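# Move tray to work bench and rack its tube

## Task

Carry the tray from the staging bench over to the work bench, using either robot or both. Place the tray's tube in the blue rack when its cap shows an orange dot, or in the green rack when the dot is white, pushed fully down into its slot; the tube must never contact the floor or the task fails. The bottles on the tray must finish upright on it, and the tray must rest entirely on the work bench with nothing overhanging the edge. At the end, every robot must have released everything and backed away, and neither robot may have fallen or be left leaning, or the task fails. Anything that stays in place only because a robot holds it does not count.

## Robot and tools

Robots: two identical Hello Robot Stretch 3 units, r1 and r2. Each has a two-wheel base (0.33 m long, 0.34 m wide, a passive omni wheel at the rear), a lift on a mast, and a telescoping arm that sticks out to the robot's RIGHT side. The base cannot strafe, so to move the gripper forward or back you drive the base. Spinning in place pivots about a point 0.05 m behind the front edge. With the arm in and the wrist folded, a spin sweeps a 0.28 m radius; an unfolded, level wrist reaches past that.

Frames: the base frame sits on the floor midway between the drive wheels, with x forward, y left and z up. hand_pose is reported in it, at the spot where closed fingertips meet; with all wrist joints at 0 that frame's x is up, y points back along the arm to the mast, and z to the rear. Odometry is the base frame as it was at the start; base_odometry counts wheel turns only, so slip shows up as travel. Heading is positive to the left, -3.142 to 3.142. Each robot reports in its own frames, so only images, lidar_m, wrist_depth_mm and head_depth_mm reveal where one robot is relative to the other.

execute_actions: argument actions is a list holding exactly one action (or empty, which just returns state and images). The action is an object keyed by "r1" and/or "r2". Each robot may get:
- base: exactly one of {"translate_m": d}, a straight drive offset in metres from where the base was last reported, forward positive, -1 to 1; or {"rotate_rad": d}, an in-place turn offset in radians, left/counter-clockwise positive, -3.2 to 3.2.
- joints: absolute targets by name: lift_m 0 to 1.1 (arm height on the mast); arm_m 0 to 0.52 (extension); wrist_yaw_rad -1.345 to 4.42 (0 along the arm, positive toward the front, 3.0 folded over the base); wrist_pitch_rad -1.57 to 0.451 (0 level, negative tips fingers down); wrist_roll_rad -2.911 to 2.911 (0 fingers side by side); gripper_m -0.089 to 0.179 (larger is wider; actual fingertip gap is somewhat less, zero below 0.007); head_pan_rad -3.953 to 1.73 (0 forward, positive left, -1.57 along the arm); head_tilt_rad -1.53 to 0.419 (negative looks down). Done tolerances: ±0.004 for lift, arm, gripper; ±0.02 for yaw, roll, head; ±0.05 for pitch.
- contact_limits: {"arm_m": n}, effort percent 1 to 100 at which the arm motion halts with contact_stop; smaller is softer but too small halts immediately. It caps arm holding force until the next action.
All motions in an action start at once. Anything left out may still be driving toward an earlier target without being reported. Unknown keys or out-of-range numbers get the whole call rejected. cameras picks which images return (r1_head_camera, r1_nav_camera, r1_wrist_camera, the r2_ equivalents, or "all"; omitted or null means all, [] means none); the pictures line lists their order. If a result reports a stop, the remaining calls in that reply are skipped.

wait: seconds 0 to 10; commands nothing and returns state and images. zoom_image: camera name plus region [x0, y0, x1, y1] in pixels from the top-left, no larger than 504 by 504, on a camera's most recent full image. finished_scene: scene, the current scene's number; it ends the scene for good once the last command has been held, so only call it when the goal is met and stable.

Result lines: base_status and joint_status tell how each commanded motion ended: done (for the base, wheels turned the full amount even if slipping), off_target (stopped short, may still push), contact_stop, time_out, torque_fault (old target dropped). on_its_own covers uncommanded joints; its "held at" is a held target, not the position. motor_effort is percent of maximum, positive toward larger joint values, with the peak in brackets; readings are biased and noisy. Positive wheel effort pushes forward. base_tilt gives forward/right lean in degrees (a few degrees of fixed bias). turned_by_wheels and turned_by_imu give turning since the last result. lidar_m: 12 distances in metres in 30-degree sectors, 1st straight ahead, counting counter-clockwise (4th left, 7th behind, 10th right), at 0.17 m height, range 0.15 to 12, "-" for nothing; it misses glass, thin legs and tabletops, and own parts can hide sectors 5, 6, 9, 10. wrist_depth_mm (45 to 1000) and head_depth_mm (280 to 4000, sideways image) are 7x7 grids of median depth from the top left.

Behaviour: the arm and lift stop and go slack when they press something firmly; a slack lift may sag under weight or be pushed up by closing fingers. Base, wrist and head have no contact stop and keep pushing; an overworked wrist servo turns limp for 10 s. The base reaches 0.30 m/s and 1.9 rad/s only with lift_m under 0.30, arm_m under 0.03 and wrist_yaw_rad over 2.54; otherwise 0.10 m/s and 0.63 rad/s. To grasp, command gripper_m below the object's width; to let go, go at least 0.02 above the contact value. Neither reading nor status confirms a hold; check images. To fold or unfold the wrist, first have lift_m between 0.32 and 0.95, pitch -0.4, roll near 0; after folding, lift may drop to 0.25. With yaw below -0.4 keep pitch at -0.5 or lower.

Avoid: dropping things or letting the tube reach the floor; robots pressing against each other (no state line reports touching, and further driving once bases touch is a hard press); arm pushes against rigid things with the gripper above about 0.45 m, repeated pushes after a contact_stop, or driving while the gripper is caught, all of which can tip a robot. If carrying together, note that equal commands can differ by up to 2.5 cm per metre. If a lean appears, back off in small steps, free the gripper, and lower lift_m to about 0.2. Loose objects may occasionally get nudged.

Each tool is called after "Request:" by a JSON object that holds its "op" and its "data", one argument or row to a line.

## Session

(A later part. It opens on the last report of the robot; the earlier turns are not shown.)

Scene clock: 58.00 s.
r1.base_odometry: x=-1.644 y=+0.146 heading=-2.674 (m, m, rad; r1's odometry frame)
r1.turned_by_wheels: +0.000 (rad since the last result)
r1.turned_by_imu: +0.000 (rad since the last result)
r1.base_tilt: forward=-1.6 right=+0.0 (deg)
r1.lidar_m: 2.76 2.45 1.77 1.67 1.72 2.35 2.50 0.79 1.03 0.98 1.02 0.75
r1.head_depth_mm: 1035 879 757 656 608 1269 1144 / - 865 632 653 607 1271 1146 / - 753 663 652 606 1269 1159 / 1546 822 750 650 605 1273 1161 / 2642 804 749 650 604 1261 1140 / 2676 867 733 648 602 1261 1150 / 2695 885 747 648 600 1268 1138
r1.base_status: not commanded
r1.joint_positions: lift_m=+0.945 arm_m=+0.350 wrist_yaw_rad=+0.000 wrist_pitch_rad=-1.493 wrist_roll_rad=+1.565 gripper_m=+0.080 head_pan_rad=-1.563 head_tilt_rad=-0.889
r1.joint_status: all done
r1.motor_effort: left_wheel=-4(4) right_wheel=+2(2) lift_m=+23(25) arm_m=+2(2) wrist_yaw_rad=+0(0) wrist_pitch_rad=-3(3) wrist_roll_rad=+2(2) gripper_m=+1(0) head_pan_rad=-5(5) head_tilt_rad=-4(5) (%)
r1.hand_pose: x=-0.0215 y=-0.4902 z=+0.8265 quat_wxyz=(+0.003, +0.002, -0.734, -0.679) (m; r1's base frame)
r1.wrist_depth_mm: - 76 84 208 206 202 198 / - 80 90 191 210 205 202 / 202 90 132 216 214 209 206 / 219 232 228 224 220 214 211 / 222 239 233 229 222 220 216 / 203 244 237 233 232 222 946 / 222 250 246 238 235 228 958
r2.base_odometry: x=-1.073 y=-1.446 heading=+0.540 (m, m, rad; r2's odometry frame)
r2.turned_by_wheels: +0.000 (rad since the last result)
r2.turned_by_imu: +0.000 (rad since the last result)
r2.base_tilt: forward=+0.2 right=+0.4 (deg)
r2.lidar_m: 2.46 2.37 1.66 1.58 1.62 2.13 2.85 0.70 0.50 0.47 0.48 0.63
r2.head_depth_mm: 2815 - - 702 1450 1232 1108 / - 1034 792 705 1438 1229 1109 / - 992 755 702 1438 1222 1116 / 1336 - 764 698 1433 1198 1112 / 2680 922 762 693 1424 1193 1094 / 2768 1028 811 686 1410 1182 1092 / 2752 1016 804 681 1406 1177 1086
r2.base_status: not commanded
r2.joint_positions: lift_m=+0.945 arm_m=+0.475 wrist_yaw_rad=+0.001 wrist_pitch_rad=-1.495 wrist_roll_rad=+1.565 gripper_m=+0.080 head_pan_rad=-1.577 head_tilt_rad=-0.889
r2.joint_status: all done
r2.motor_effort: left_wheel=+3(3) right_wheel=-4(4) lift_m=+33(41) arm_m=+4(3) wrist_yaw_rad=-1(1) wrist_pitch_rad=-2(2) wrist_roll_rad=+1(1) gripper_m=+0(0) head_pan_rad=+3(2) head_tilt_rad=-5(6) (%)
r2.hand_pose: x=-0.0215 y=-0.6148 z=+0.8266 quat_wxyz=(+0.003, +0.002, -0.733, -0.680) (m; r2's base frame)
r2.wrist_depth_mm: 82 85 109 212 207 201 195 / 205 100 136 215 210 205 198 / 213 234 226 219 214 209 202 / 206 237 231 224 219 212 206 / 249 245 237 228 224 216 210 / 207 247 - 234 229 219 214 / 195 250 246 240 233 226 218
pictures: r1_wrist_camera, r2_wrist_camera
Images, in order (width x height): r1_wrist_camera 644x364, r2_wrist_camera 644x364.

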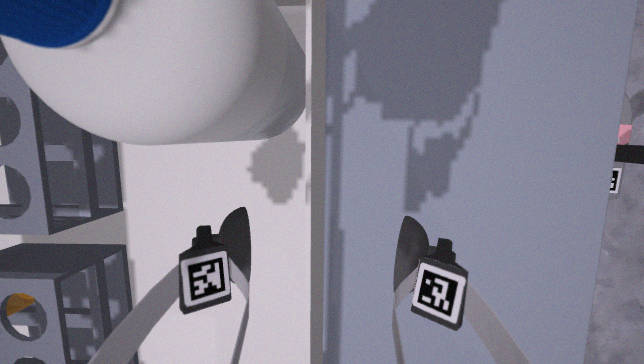

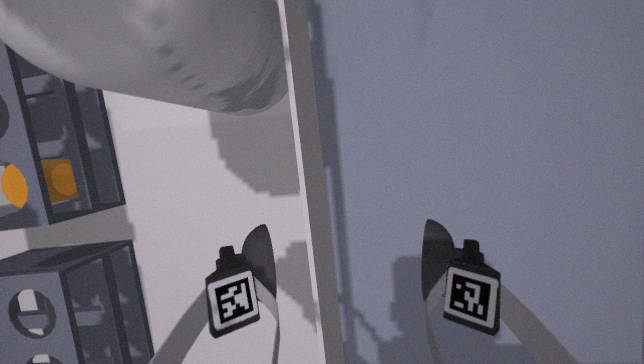

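Request:
{"op": "execute_actions", "data": {
  "actions": [
    {"r2":{"base":{"rotate_rad":0.085}}}
  ],
  "cameras": []
}}

Request:
{"op": "execute_actions", "data": {
  "actions": [
    {"r2":{"base":{"translate_m":-0.045},"joints":{"arm_m":0.485}}}
  ],
  "cameras": ["r2_wrist_camera"]
}}

Request:
{"op": "execute_actions", "data": {
  "actions": [
    {"r1":{"joints":{"gripper_m":-0.04}},"r2":{"joints":{"gripper_m":-0.04}}}
  ],
  "cameras": []
}}

Request:
{"op": "execute_actions", "data": {
  "actions": [
    {"r1":{"joints":{"lift_m":1.05}},"r2":{"joints":{"lift_m":1.05}}}
  ],
  "cameras": ["r1_wrist_camera","r2_wrist_camera"]
}}

Request:
{"op": "execute_actions", "data": {
  "actions": [
    {"r1":{"base":{"translate_m":-0.5}},"r2":{"base":{"translate_m":0.5}}}
  ],
  "cameras": []
}}

Scene clock: 68.40 s.
r1.base_odometry: x=-1.644 y=+0.146 heading=-2.674 (m, m, rad; r1's odometry frame)
r1.turned_by_wheels: +0.000 (rad since the last result)
r1.turned_by_imu: +0.000 (rad since the last result)
r1.base_tilt: forward=-1.6 right=+0.1 (deg)
r1.lidar_m: 2.76 2.45 1.77 1.67 1.72 2.35 2.51 0.79 1.03 0.99 1.02 0.75
r1.head_depth_mm: 1041 877 758 654 608 1272 1149 / - 869 630 653 607 1267 1147 / - 753 662 653 605 1267 1159 / 2081 823 749 650 604 1266 1166 / 2640 803 750 652 602 1261 1141 / 2695 864 731 647 601 1260 1141 / 2659 885 748 648 600 1264 1138
r1.base_status: not commanded
r1.joint_positions: lift_m=+0.945 arm_m=+0.350 wrist_yaw_rad=+0.000 wrist_pitch_rad=-1.493 wrist_roll_rad=+1.565 gripper_m=+0.080 head_pan_rad=-1.563 head_tilt_rad=-0.889
r1.joint_status: not commanded
r1.motor_effort: left_wheel=-5(4) right_wheel=+2(2) lift_m=+23(23) arm_m=+2(3) wrist_yaw_rad=+0(0) wrist_pitch_rad=-3(3) wrist_roll_rad=+2(2) gripper_m=+1(0) head_pan_rad=-5(4) head_tilt_rad=-4(5) (%)
r1.hand_pose: x=-0.0215 y=-0.4902 z=+0.8265 quat_wxyz=(+0.003, +0.002, -0.734, -0.679) (m; r1's base frame)
r1.wrist_depth_mm: - 76 83 207 205 201 197 / - 80 90 191 209 205 201 / 205 91 133 217 215 209 206 / 217 232 227 223 219 212 210 / 222 238 231 227 224 217 217 / 204 242 239 233 233 222 924 / 221 248 243 237 236 226 936
r2.base_odometry: x=-1.073 y=-1.446 heading=+0.625 (m, m, rad; r2's odometry frame)
r2.turned_by_wheels: +0.085 (rad since the last result)
r2.turned_by_imu: +0.086 (rad since the last result)
r2.base_tilt: forward=+0.1 right=+0.4 (deg)
r2.lidar_m: 2.46 2.17 1.62 1.58 1.65 2.32 2.85 0.64 0.48 0.47 0.49 0.69
r2.head_depth_mm: 2723 - - 678 1447 1220 1116 / - 968 737 688 1446 1208 1106 / - 943 760 699 1429 1197 1122 / 2766 - 760 696 1428 1198 1115 / 2797 1039 806 689 1417 1208 1092 / 2831 1030 813 688 1419 1211 1090 / 2877 1023 805 683 1402 1202 1084
r2.base_status: done
r2.joint_positions: lift_m=+0.945 arm_m=+0.475 wrist_yaw_rad=+0.001 wrist_pitch_rad=-1.495 wrist_roll_rad=+1.565 gripper_m=+0.080 head_pan_rad=-1.577 head_tilt_rad=-0.889
r2.joint_status: not commanded
r2.motor_effort: left_wheel=-4(5) right_wheel=+3(4) lift_m=+33(33) arm_m=+3(3) wrist_yaw_rad=-1(1) wrist_pitch_rad=-2(2) wrist_roll_rad=+1(1) gripper_m=+0(0) head_pan_rad=+2(3) head_tilt_rad=-5(5) (%)
r2.hand_pose: x=-0.0215 y=-0.6149 z=+0.8266 quat_wxyz=(+0.003, +0.002, -0.733, -0.680) (m; r2's base frame)
r2.wrist_depth_mm: 203 224 217 211 206 201 195 / 198 227 222 216 210 204 198 / 241 234 226 220 214 208 202 / 211 236 231 225 219 212 206 / 215 242 236 230 223 216 209 / 219 247 - 234 229 218 214 / 215 236 233 237 234 227 219
pictures: none
No camera images: the call's "cameras" was empty. Leave "cameras" out to get every camera's image.

Scene clock: 70.40 s.
r1.base_odometry: x=-1.644 y=+0.146 heading=-2.674 (m, m, rad; r1's odometry frame)
r1.turned_by_wheels: +0.000 (rad since the last result)
r1.turned_by_imu: +0.000 (rad since the last result)
r1.base_tilt: forward=-1.7 right=+0.0 (deg)
r1.lidar_m: 2.75 2.47 1.77 1.67 1.72 2.34 2.52 0.79 1.03 0.99 1.02 0.75
r1.head_depth_mm: 1037 877 757 654 608 1272 1145 / - 865 630 655 608 1270 1147 / - 753 662 652 606 1262 1163 / 1539 826 748 652 606 1261 1156 / 2622 803 747 650 603 1263 1148 / 2698 865 730 648 603 1263 1144 / 2668 884 749 648 601 1260 1139
r1.base_status: not commanded
r1.joint_positions: lift_m=+0.945 arm_m=+0.350 wrist_yaw_rad=+0.000 wrist_pitch_rad=-1.493 wrist_roll_rad=+1.565 gripper_m=+0.080 head_pan_rad=-1.563 head_tilt_rad=-0.889
r1.joint_status: not commanded
r1.motor_effort: left_wheel=-4(4) right_wheel=+2(2) lift_m=+23(23) arm_m=+2(3) wrist_yaw_rad=-1(0) wrist_pitch_rad=-3(3) wrist_roll_rad=+2(2) gripper_m=+0(0) head_pan_rad=-5(5) head_tilt_rad=-4(4) (%)
r1.hand_pose: x=-0.0215 y=-0.4902 z=+0.8265 quat_wxyz=(+0.003, +0.002, -0.734, -0.679) (m; r1's base frame)
r1.wrist_depth_mm: - 76 83 207 206 201 195 / - 80 90 191 209 204 202 / 205 91 133 217 214 209 206 / 220 233 228 222 219 213 210 / 222 240 234 229 223 217 217 / 205 243 238 233 233 223 928 / 220 249 246 238 236 227 970
r2.base_odometry: x=-1.109 y=-1.472 heading=+0.625 (m, m, rad; r2's odometry frame)
r2.turned_by_wheels: +0.000 (rad since the last result)
r2.turned_by_imu: +0.000 (rad since the last result)
r2.base_tilt: forward=-0.1 right=+0.4 (deg)
r2.lidar_m: 2.49 2.18 1.63 1.58 1.65 2.32 2.81 0.64 0.48 0.47 0.49 0.68
r2.head_depth_mm: 2707 - - 685 1455 1220 1116 / - 979 763 689 1446 1205 1113 / - 981 759 684 1438 1202 1119 / 2805 - 756 696 1423 1196 1117 / 2732 933 764 693 1419 1195 1099 / 2844 1034 814 686 1412 1204 1088 / 2812 1017 801 680 1401 1193 1083
r2.base_status: done
r2.joint_positions: lift_m=+0.945 arm_m=+0.485 wrist_yaw_rad=+0.001 wrist_pitch_rad=-1.495 wrist_roll_rad=+1.565 gripper_m=+0.080 head_pan_rad=-1.577 head_tilt_rad=-0.889
r2.joint_status: all done
r2.motor_effort: left_wheel=-4(7) right_wheel=+3(5) lift_m=+33(33) arm_m=+3(5) wrist_yaw_rad=-1(2) wrist_pitch_rad=-2(2) wrist_roll_rad=+1(1) gripper_m=+1(1) head_pan_rad=+3(2) head_tilt_rad=-5(5) (%)
r2.hand_pose: x=-0.0215 y=-0.6249 z=+0.8266 quat_wxyz=(+0.003, +0.002, -0.733, -0.680) (m; r2's base frame)
r2.wrist_depth_mm: 198 93 97 144 206 201 195 / 205 226 186 214 211 205 198 / 189 231 226 220 214 208 201 / 191 238 232 224 219 212 206 / 212 241 236 229 225 216 210 / 190 245 - 233 230 219 214 / 195 249 247 238 234 227 218
pictures: r2_wrist_camera
Images, in order (width x height): r2_wrist_camera 644x364.

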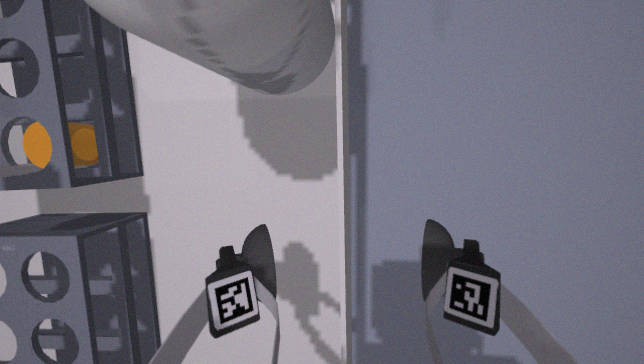

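Scene clock: 72.10 s.
r1.base_odometry: x=-1.644 y=+0.146 heading=-2.674 (m, m, rad; r1's odometry frame)
r1.turned_by_wheels: +0.000 (rad since the last result)
r1.turned_by_imu: +0.000 (rad since the last result)
r1.base_tilt: forward=-1.7 right=+0.1 (deg)
r1.lidar_m: 2.75 2.45 1.77 1.67 1.73 2.35 2.51 0.79 1.03 0.99 1.02 0.75
r1.head_depth_mm: 1033 877 757 655 608 1272 1148 / - 866 628 653 607 1265 1146 / - 752 661 653 606 1266 1154 / 1548 786 747 652 605 1268 1161 / 2631 803 747 650 603 1262 1142 / 2673 862 734 647 603 1260 1140 / 2692 883 749 648 601 1263 1138
r1.base_status: not commanded
r1.joint_positions: lift_m=+0.945 arm_m=+0.350 wrist_yaw_rad=+0.004 wrist_pitch_rad=-1.476 wrist_roll_rad=+1.565 gripper_m=-0.039 head_pan_rad=-1.563 head_tilt_rad=-0.889
r1.joint_status: all done
r1.motor_effort: left_wheel=-3(4) right_wheel=+2(2) lift_m=+28(27) arm_m=+1(2) wrist_yaw_rad=-4(3) wrist_pitch_rad=-11(13) wrist_roll_rad=+2(2) gripper_m=-22(99) head_pan_rad=-5(4) head_tilt_rad=-5(4) (%)
r1.hand_pose: x=-0.0215 y=-0.4948 z=+0.8263 quat_wxyz=(+0.004, +0.003, -0.740, -0.673) (m; r1's base frame)
r1.wrist_depth_mm: - 74 79 186 204 200 193 / 82 79 85 154 209 203 198 / 205 89 113 214 212 208 201 / 210 233 229 222 217 212 206 / 221 240 232 226 223 216 212 / 202 245 239 - 228 220 216 / 192 250 245 238 232 225 223
r2.base_odometry: x=-1.109 y=-1.472 heading=+0.625 (m, m, rad; r2's odometry frame)
r2.turned_by_wheels: +0.000 (rad since the last result)
r2.turned_by_imu: +0.000 (rad since the last result)
r2.base_tilt: forward=+0.2 right=+0.2 (deg)
r2.lidar_m: 2.50 2.17 1.63 1.58 1.65 2.31 2.81 0.65 0.48 0.47 0.49 0.69
r2.head_depth_mm: 2711 - - 682 1453 1218 1111 / - 984 766 689 1446 1213 1108 / - 980 760 688 1447 1208 1121 / 2805 - 767 698 1432 1196 1119 / 2805 934 770 692 1428 1196 1095 / 2824 1030 811 688 1414 1207 1092 / 2851 1022 806 681 1408 1201 1085
r2.base_status: not commanded
r2.joint_positions: lift_m=+0.945 arm_m=+0.485 wrist_yaw_rad=+0.000 wrist_pitch_rad=-1.483 wrist_roll_rad=+1.568 gripper_m=-0.039 head_pan_rad=-1.577 head_tilt_rad=-0.889
r2.joint_status: all done
r2.motor_effort: left_wheel=-4(5) right_wheel=+4(3) lift_m=+40(41) arm_m=+3(3) wrist_yaw_rad=-1(1) wrist_pitch_rad=-6(6) wrist_roll_rad=+0(1) gripper_m=-19(94) head_pan_rad=+2(3) head_tilt_rad=-5(5) (%)
r2.hand_pose: x=-0.0215 y=-0.6279 z=+0.8263 quat_wxyz=(+0.001, +0.001, -0.737, -0.676) (m; r2's base frame)
r2.wrist_depth_mm: 197 93 96 150 205 199 193 / 206 226 187 199 209 203 196 / 189 231 226 218 213 206 199 / 203 237 231 223 217 210 203 / 193 240 235 227 222 215 207 / 191 245 241 - 224 218 211 / 195 249 248 238 233 222 215
pictures: none
No camera images: the call's "cameras" was empty. Leave "cameras" out to get every camera's image.

Scene clock: 74.47 s.
r1.base_odometry: x=-1.644 y=+0.146 heading=-2.674 (m, m, rad; r1's odometry frame)
r1.turned_by_wheels: +0.000 (rad since the last result)
r1.turned_by_imu: +0.000 (rad since the last result)
r1.base_tilt: forward=-1.7 right=-0.1 (deg)
r1.lidar_m: 2.75 2.45 1.76 1.67 1.73 2.35 2.51 0.79 1.03 0.98 1.02 0.75
r1.head_depth_mm: 2631 900 741 655 608 1272 1150 / 1034 846 641 653 606 1274 1145 / 2633 858 672 653 605 1269 1155 / 1032 866 749 652 605 1268 1160 / 783 785 749 651 602 1267 1143 / 2689 866 732 648 603 1260 1136 / 2684 885 748 646 600 1264 1138
r1.base_status: not commanded
r1.joint_positions: lift_m=+1.050 arm_m=+0.350 wrist_yaw_rad=+0.002 wrist_pitch_rad=-1.493 wrist_roll_rad=+1.565 gripper_m=-0.039 head_pan_rad=-1.563 head_tilt_rad=-0.889
r1.joint_status: all done
r1.motor_effort: left_wheel=-3(3) right_wheel=+2(2) lift_m=+30(36) arm_m=+1(1) wrist_yaw_rad=-2(3) wrist_pitch_rad=-3(11) wrist_roll_rad=+2(2) gripper_m=-19(21) head_pan_rad=-4(5) head_tilt_rad=-5(5) (%)
r1.hand_pose: x=-0.0215 y=-0.4905 z=+0.9312 quat_wxyz=(+0.003, +0.002, -0.734, -0.679) (m; r1's base frame)
r1.wrist_depth_mm: 292 266 178 307 302 294 968 / 304 271 181 313 309 301 952 / 342 305 324 320 315 305 980 / 352 314 333 326 320 315 - / 362 320 342 332 328 323 - / 302 299 352 - 336 335 - / 336 309 330 347 344 343 -
r2.base_odometry: x=-1.109 y=-1.472 heading=+0.625 (m, m, rad; r2's odometry frame)
r2.turned_by_wheels: +0.000 (rad since the last result)
r2.turned_by_imu: +0.000 (rad since the last result)
r2.base_tilt: forward=+0.0 right=+0.2 (deg)
r2.lidar_m: 2.49 2.17 1.63 1.58 1.65 2.32 2.81 0.64 0.48 0.47 0.49 0.69
r2.head_depth_mm: 2797 1089 845 694 1454 1215 1112 / 2817 1075 768 689 1450 1212 1106 / 2874 979 741 685 1438 1202 1116 / - 964 756 697 1431 1197 1117 / 2746 919 753 692 1419 1191 1097 / 2810 1029 808 686 1413 1202 1087 / 2849 1021 807 680 1401 1200 1081
r2.base_status: not commanded
r2.joint_positions: lift_m=+1.050 arm_m=+0.485 wrist_yaw_rad=-0.001 wrist_pitch_rad=-1.497 wrist_roll_rad=+1.570 gripper_m=-0.039 head_pan_rad=-1.577 head_tilt_rad=-0.889
r2.joint_status: all done
r2.motor_effort: left_wheel=-3(4) right_wheel=+3(3) lift_m=+46(57) arm_m=+3(3) wrist_yaw_rad=+0(0) wrist_pitch_rad=-1(6) wrist_roll_rad=+0(0) gripper_m=-16(19) head_pan_rad=+3(3) head_tilt_rad=-5(5) (%)
r2.hand_pose: x=-0.0215 y=-0.6243 z=+0.9311 quat_wxyz=(+0.000, +0.000, -0.732, -0.681) (m; r2's base frame)
r2.wrist_depth_mm: 298 272 147 310 307 297 968 / 352 280 184 262 312 303 - / 358 281 336 326 318 309 - / 366 309 342 330 323 313 - / 373 300 348 342 330 320 - / 324 331 354 - 333 328 - / 327 322 315 301 348 334 -
pictures: r1_wrist_camera, r2_wrist_camera
Images, in order (width x height): r1_wrist_camera 644x364, r2_wrist_camera 644x364.

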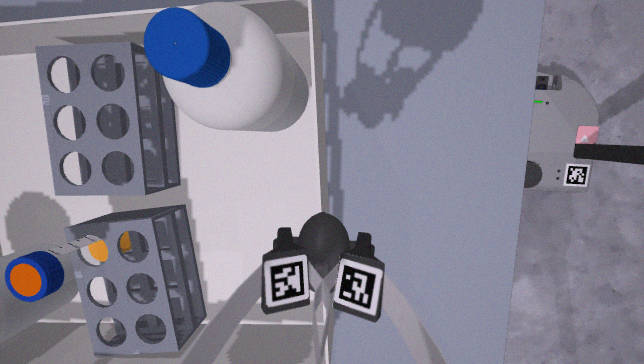

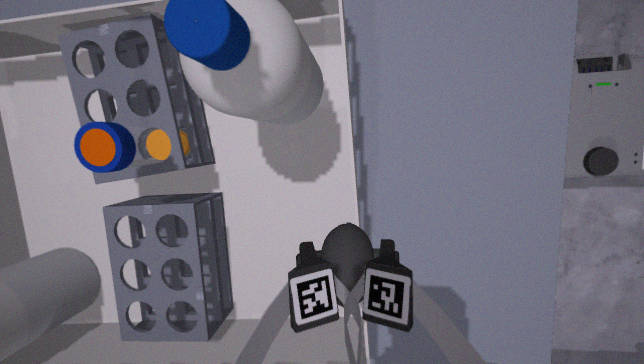

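Scene clock: 80.70 s.
r1.base_odometry: x=-1.197 y=+0.372 heading=-2.675 (m, m, rad; r1's odometry frame)
r1.turned_by_wheels: +0.000 (rad since the last result)
r1.turned_by_imu: +0.001 (rad since the last result)
r1.base_tilt: forward=-1.6 right=+0.0 (deg)
r1.lidar_m: 1.25 2.44 1.73 1.65 1.74 2.34 2.02 2.23 0.41 0.99 1.03 1.22
r1.head_depth_mm: 2644 975 757 654 689 1254 1152 / 1036 897 754 655 921 1144 1148 / 2620 894 754 654 1353 1272 1163 / 1029 892 752 651 1348 1266 1168 / 2709 889 752 649 1351 1264 1146 / 2660 891 751 649 1341 1259 1140 / 2692 885 746 647 1348 1260 1139
r1.base_status: done
r1.joint_positions: lift_m=+1.050 arm_m=+0.350 wrist_yaw_rad=+0.002 wrist_pitch_rad=-1.493 wrist_roll_rad=+1.565 gripper_m=-0.039 head_pan_rad=-1.563 head_tilt_rad=-0.889
r1.joint_status: not commanded
r1.motor_effort: left_wheel=-4(9) right_wheel=+3(4) lift_m=+29(29) arm_m=+1(2) wrist_yaw_rad=-2(2) wrist_pitch_rad=-3(3) wrist_roll_rad=+2(2) gripper_m=-19(18) head_pan_rad=-5(4) head_tilt_rad=-5(5) (%)
r1.hand_pose: x=-0.0215 y=-0.4905 z=+0.9312 quat_wxyz=(+0.003, +0.002, -0.734, -0.679) (m; r1's base frame)
r1.wrist_depth_mm: 331 320 314 309 301 296 938 / 341 328 325 317 306 298 967 / 347 340 329 320 314 306 978 / 358 350 339 330 322 315 - / 367 352 350 333 329 328 - / 375 363 355 - 336 - - / 384 374 367 355 345 - -
r2.base_odometry: x=-0.704 y=-1.180 heading=+0.624 (m, m, rad; r2's odometry frame)
r2.turned_by_wheels: +0.000 (rad since the last result)
r2.turned_by_imu: +0.003 (rad since the last result)
r2.base_tilt: forward=+0.0 right=+0.3 (deg)
r2.lidar_m: 2.14 2.15 1.61 1.56 1.64 2.30 3.29 0.66 0.50 0.48 0.50 2.02
r2.head_depth_mm: 2810 1078 846 712 1460 1208 1110 / 2788 1073 836 706 1449 1213 1110 / 2897 1062 831 702 1437 1230 1122 / - 1054 827 697 1432 1216 1117 / 2837 1044 818 708 1417 1212 1092 / 2856 2465 811 704 1059 1207 1087 / 2859 2539 1993 1537 1403 1226 1089
r2.base_status: done
r2.joint_positions: lift_m=+1.050 arm_m=+0.485 wrist_yaw_rad=-0.001 wrist_pitch_rad=-1.497 wrist_roll_rad=+1.570 gripper_m=-0.039 head_pan_rad=-1.577 head_tilt_rad=-0.889
r2.joint_status: not commanded
r2.motor_effort: left_wheel=-4(4) right_wheel=+3(8) lift_m=+46(46) arm_m=+3(2) wrist_yaw_rad=+0(0) wrist_pitch_rad=-2(2) wrist_roll_rad=+0(0) gripper_m=-16(17) head_pan_rad=+2(3) head_tilt_rad=-5(5) (%)
r2.hand_pose: x=-0.0215 y=-0.6243 z=+0.9311 quat_wxyz=(+0.000, +0.000, -0.732, -0.681) (m; r2's base frame)
r2.wrist_depth_mm: 346 336 327 314 305 296 996 / 353 342 331 320 311 302 - / 362 351 341 328 318 305 - / 371 358 347 333 324 313 - / 378 366 354 342 331 320 - / 388 373 361 - 335 328 - / 396 385 365 358 347 336 -
pictures: none
No camera images: the call's "cameras" was empty. Leave "cameras" out to get every camera's image.

Request:
{"op": "execute_actions", "data": {
  "actions": [
    {"r1":{"base":{"translate_m":0.5},"joints":{"gripper_m":0.08,"lift_m":1.03}},"r2":{"base":{"translate_m":-0.5},"joints":{"gripper_m":0.08,"lift_m":1.03}}}
  ],
  "cameras": ["r1_wrist_camera","r2_wrist_camera"]
}}

Scene clock: 96.83 s.
r1.base_odometry: x=-1.644 y=+0.146 heading=-2.675 (m, m, rad; r1's odometry frame)
r1.turned_by_wheels: +0.000 (rad since the last result)
r1.turned_by_imu: -0.001 (rad since the last result)
r1.base_tilt: forward=-1.7 right=+0.0 (deg)
r1.lidar_m: 2.75 2.45 1.76 1.67 1.73 2.35 2.51 0.79 1.03 0.99 1.02 0.75
r1.head_depth_mm: 2748 896 743 654 608 1263 1151 / 1037 842 679 653 607 1272 1150 / - 787 651 652 607 1270 1164 / - 863 748 651 605 1265 1164 / 781 784 749 651 603 1266 1139 / 2694 865 735 649 603 1257 1141 / 2705 881 748 648 602 1258 1141
r1.base_status: done
r1.joint_positions: lift_m=+1.030 arm_m=+0.350 wrist_yaw_rad=+0.001 wrist_pitch_rad=-1.496 wrist_roll_rad=+1.567 gripper_m=+0.080 head_pan_rad=-1.563 head_tilt_rad=-0.889
r1.joint_status: all done
r1.motor_effort: left_wheel=-4(7) right_wheel=+2(7) lift_m=+24(26) arm_m=+1(2) wrist_yaw_rad=-1(2) wrist_pitch_rad=-2(3) wrist_roll_rad=+1(2) gripper_m=+0(99) head_pan_rad=-5(5) head_tilt_rad=-4(5) (%)
r1.hand_pose: x=-0.0215 y=-0.4897 z=+0.9115 quat_wxyz=(+0.002, +0.001, -0.733, -0.680) (m; r1's base frame)
r1.wrist_depth_mm: 256 253 283 286 284 277 934 / 258 170 279 294 288 285 963 / 262 134 173 301 297 291 968 / 311 264 310 310 302 298 - / 334 302 322 317 307 305 - / 285 280 329 324 321 313 - / 330 303 332 327 325 - -
r2.base_odometry: x=-1.109 y=-1.472 heading=+0.624 (m, m, rad; r2's odometry frame)
r2.turned_by_wheels: +0.000 (rad since the last result)
r2.turned_by_imu: -0.002 (rad since the last result)
r2.base_tilt: forward=-0.1 right=+0.3 (deg)
r2.lidar_m: 2.50 2.17 1.63 1.58 1.65 2.31 2.81 0.65 0.48 0.47 0.49 0.69
r2.head_depth_mm: 2865 1083 842 694 1444 1219 1108 / 2819 1075 767 689 1447 1207 1106 / 2692 985 740 687 1434 1202 1116 / - 879 754 696 1428 1195 1113 / 2810 962 752 692 1420 1193 1094 / 2831 1027 811 687 1412 1202 1088 / 2845 1012 807 683 1405 1200 1082
r2.base_status: done
r2.joint_positions: lift_m=+1.030 arm_m=+0.485 wrist_yaw_rad=-0.001 wrist_pitch_rad=-1.497 wrist_roll_rad=+1.570 gripper_m=+0.080 head_pan_rad=-1.577 head_tilt_rad=-0.889
r2.joint_status: all done
r2.motor_effort: left_wheel=-4(8) right_wheel=+3(4) lift_m=+33(41) arm_m=+2(2) wrist_yaw_rad=+0(0) wrist_pitch_rad=-1(2) wrist_roll_rad=+0(0) gripper_m=+1(82) head_pan_rad=+3(3) head_tilt_rad=-5(5) (%)
r2.hand_pose: x=-0.0215 y=-0.6243 z=+0.9116 quat_wxyz=(+0.000, +0.000, -0.732, -0.681) (m; r2's base frame)
r2.wrist_depth_mm: 261 251 147 291 287 279 944 / 326 260 165 270 292 285 279 / 333 264 312 307 299 289 284 / 347 303 321 312 306 296 - / 324 276 329 317 312 301 - / 303 284 - 326 318 303 - / 357 309 309 313 325 317 -
pictures: r1_wrist_camera, r2_wrist_camera
Images, in order (width x height): r1_wrist_camera 644x364, r2_wrist_camera 644x364.

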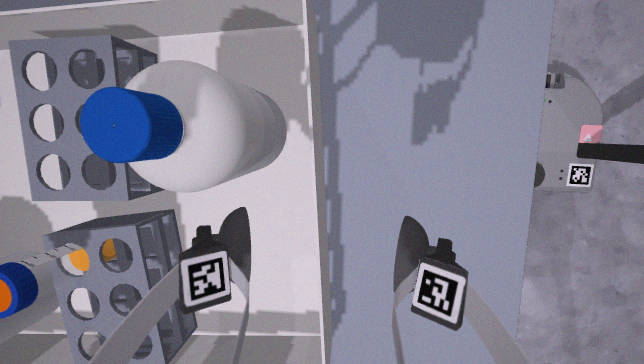

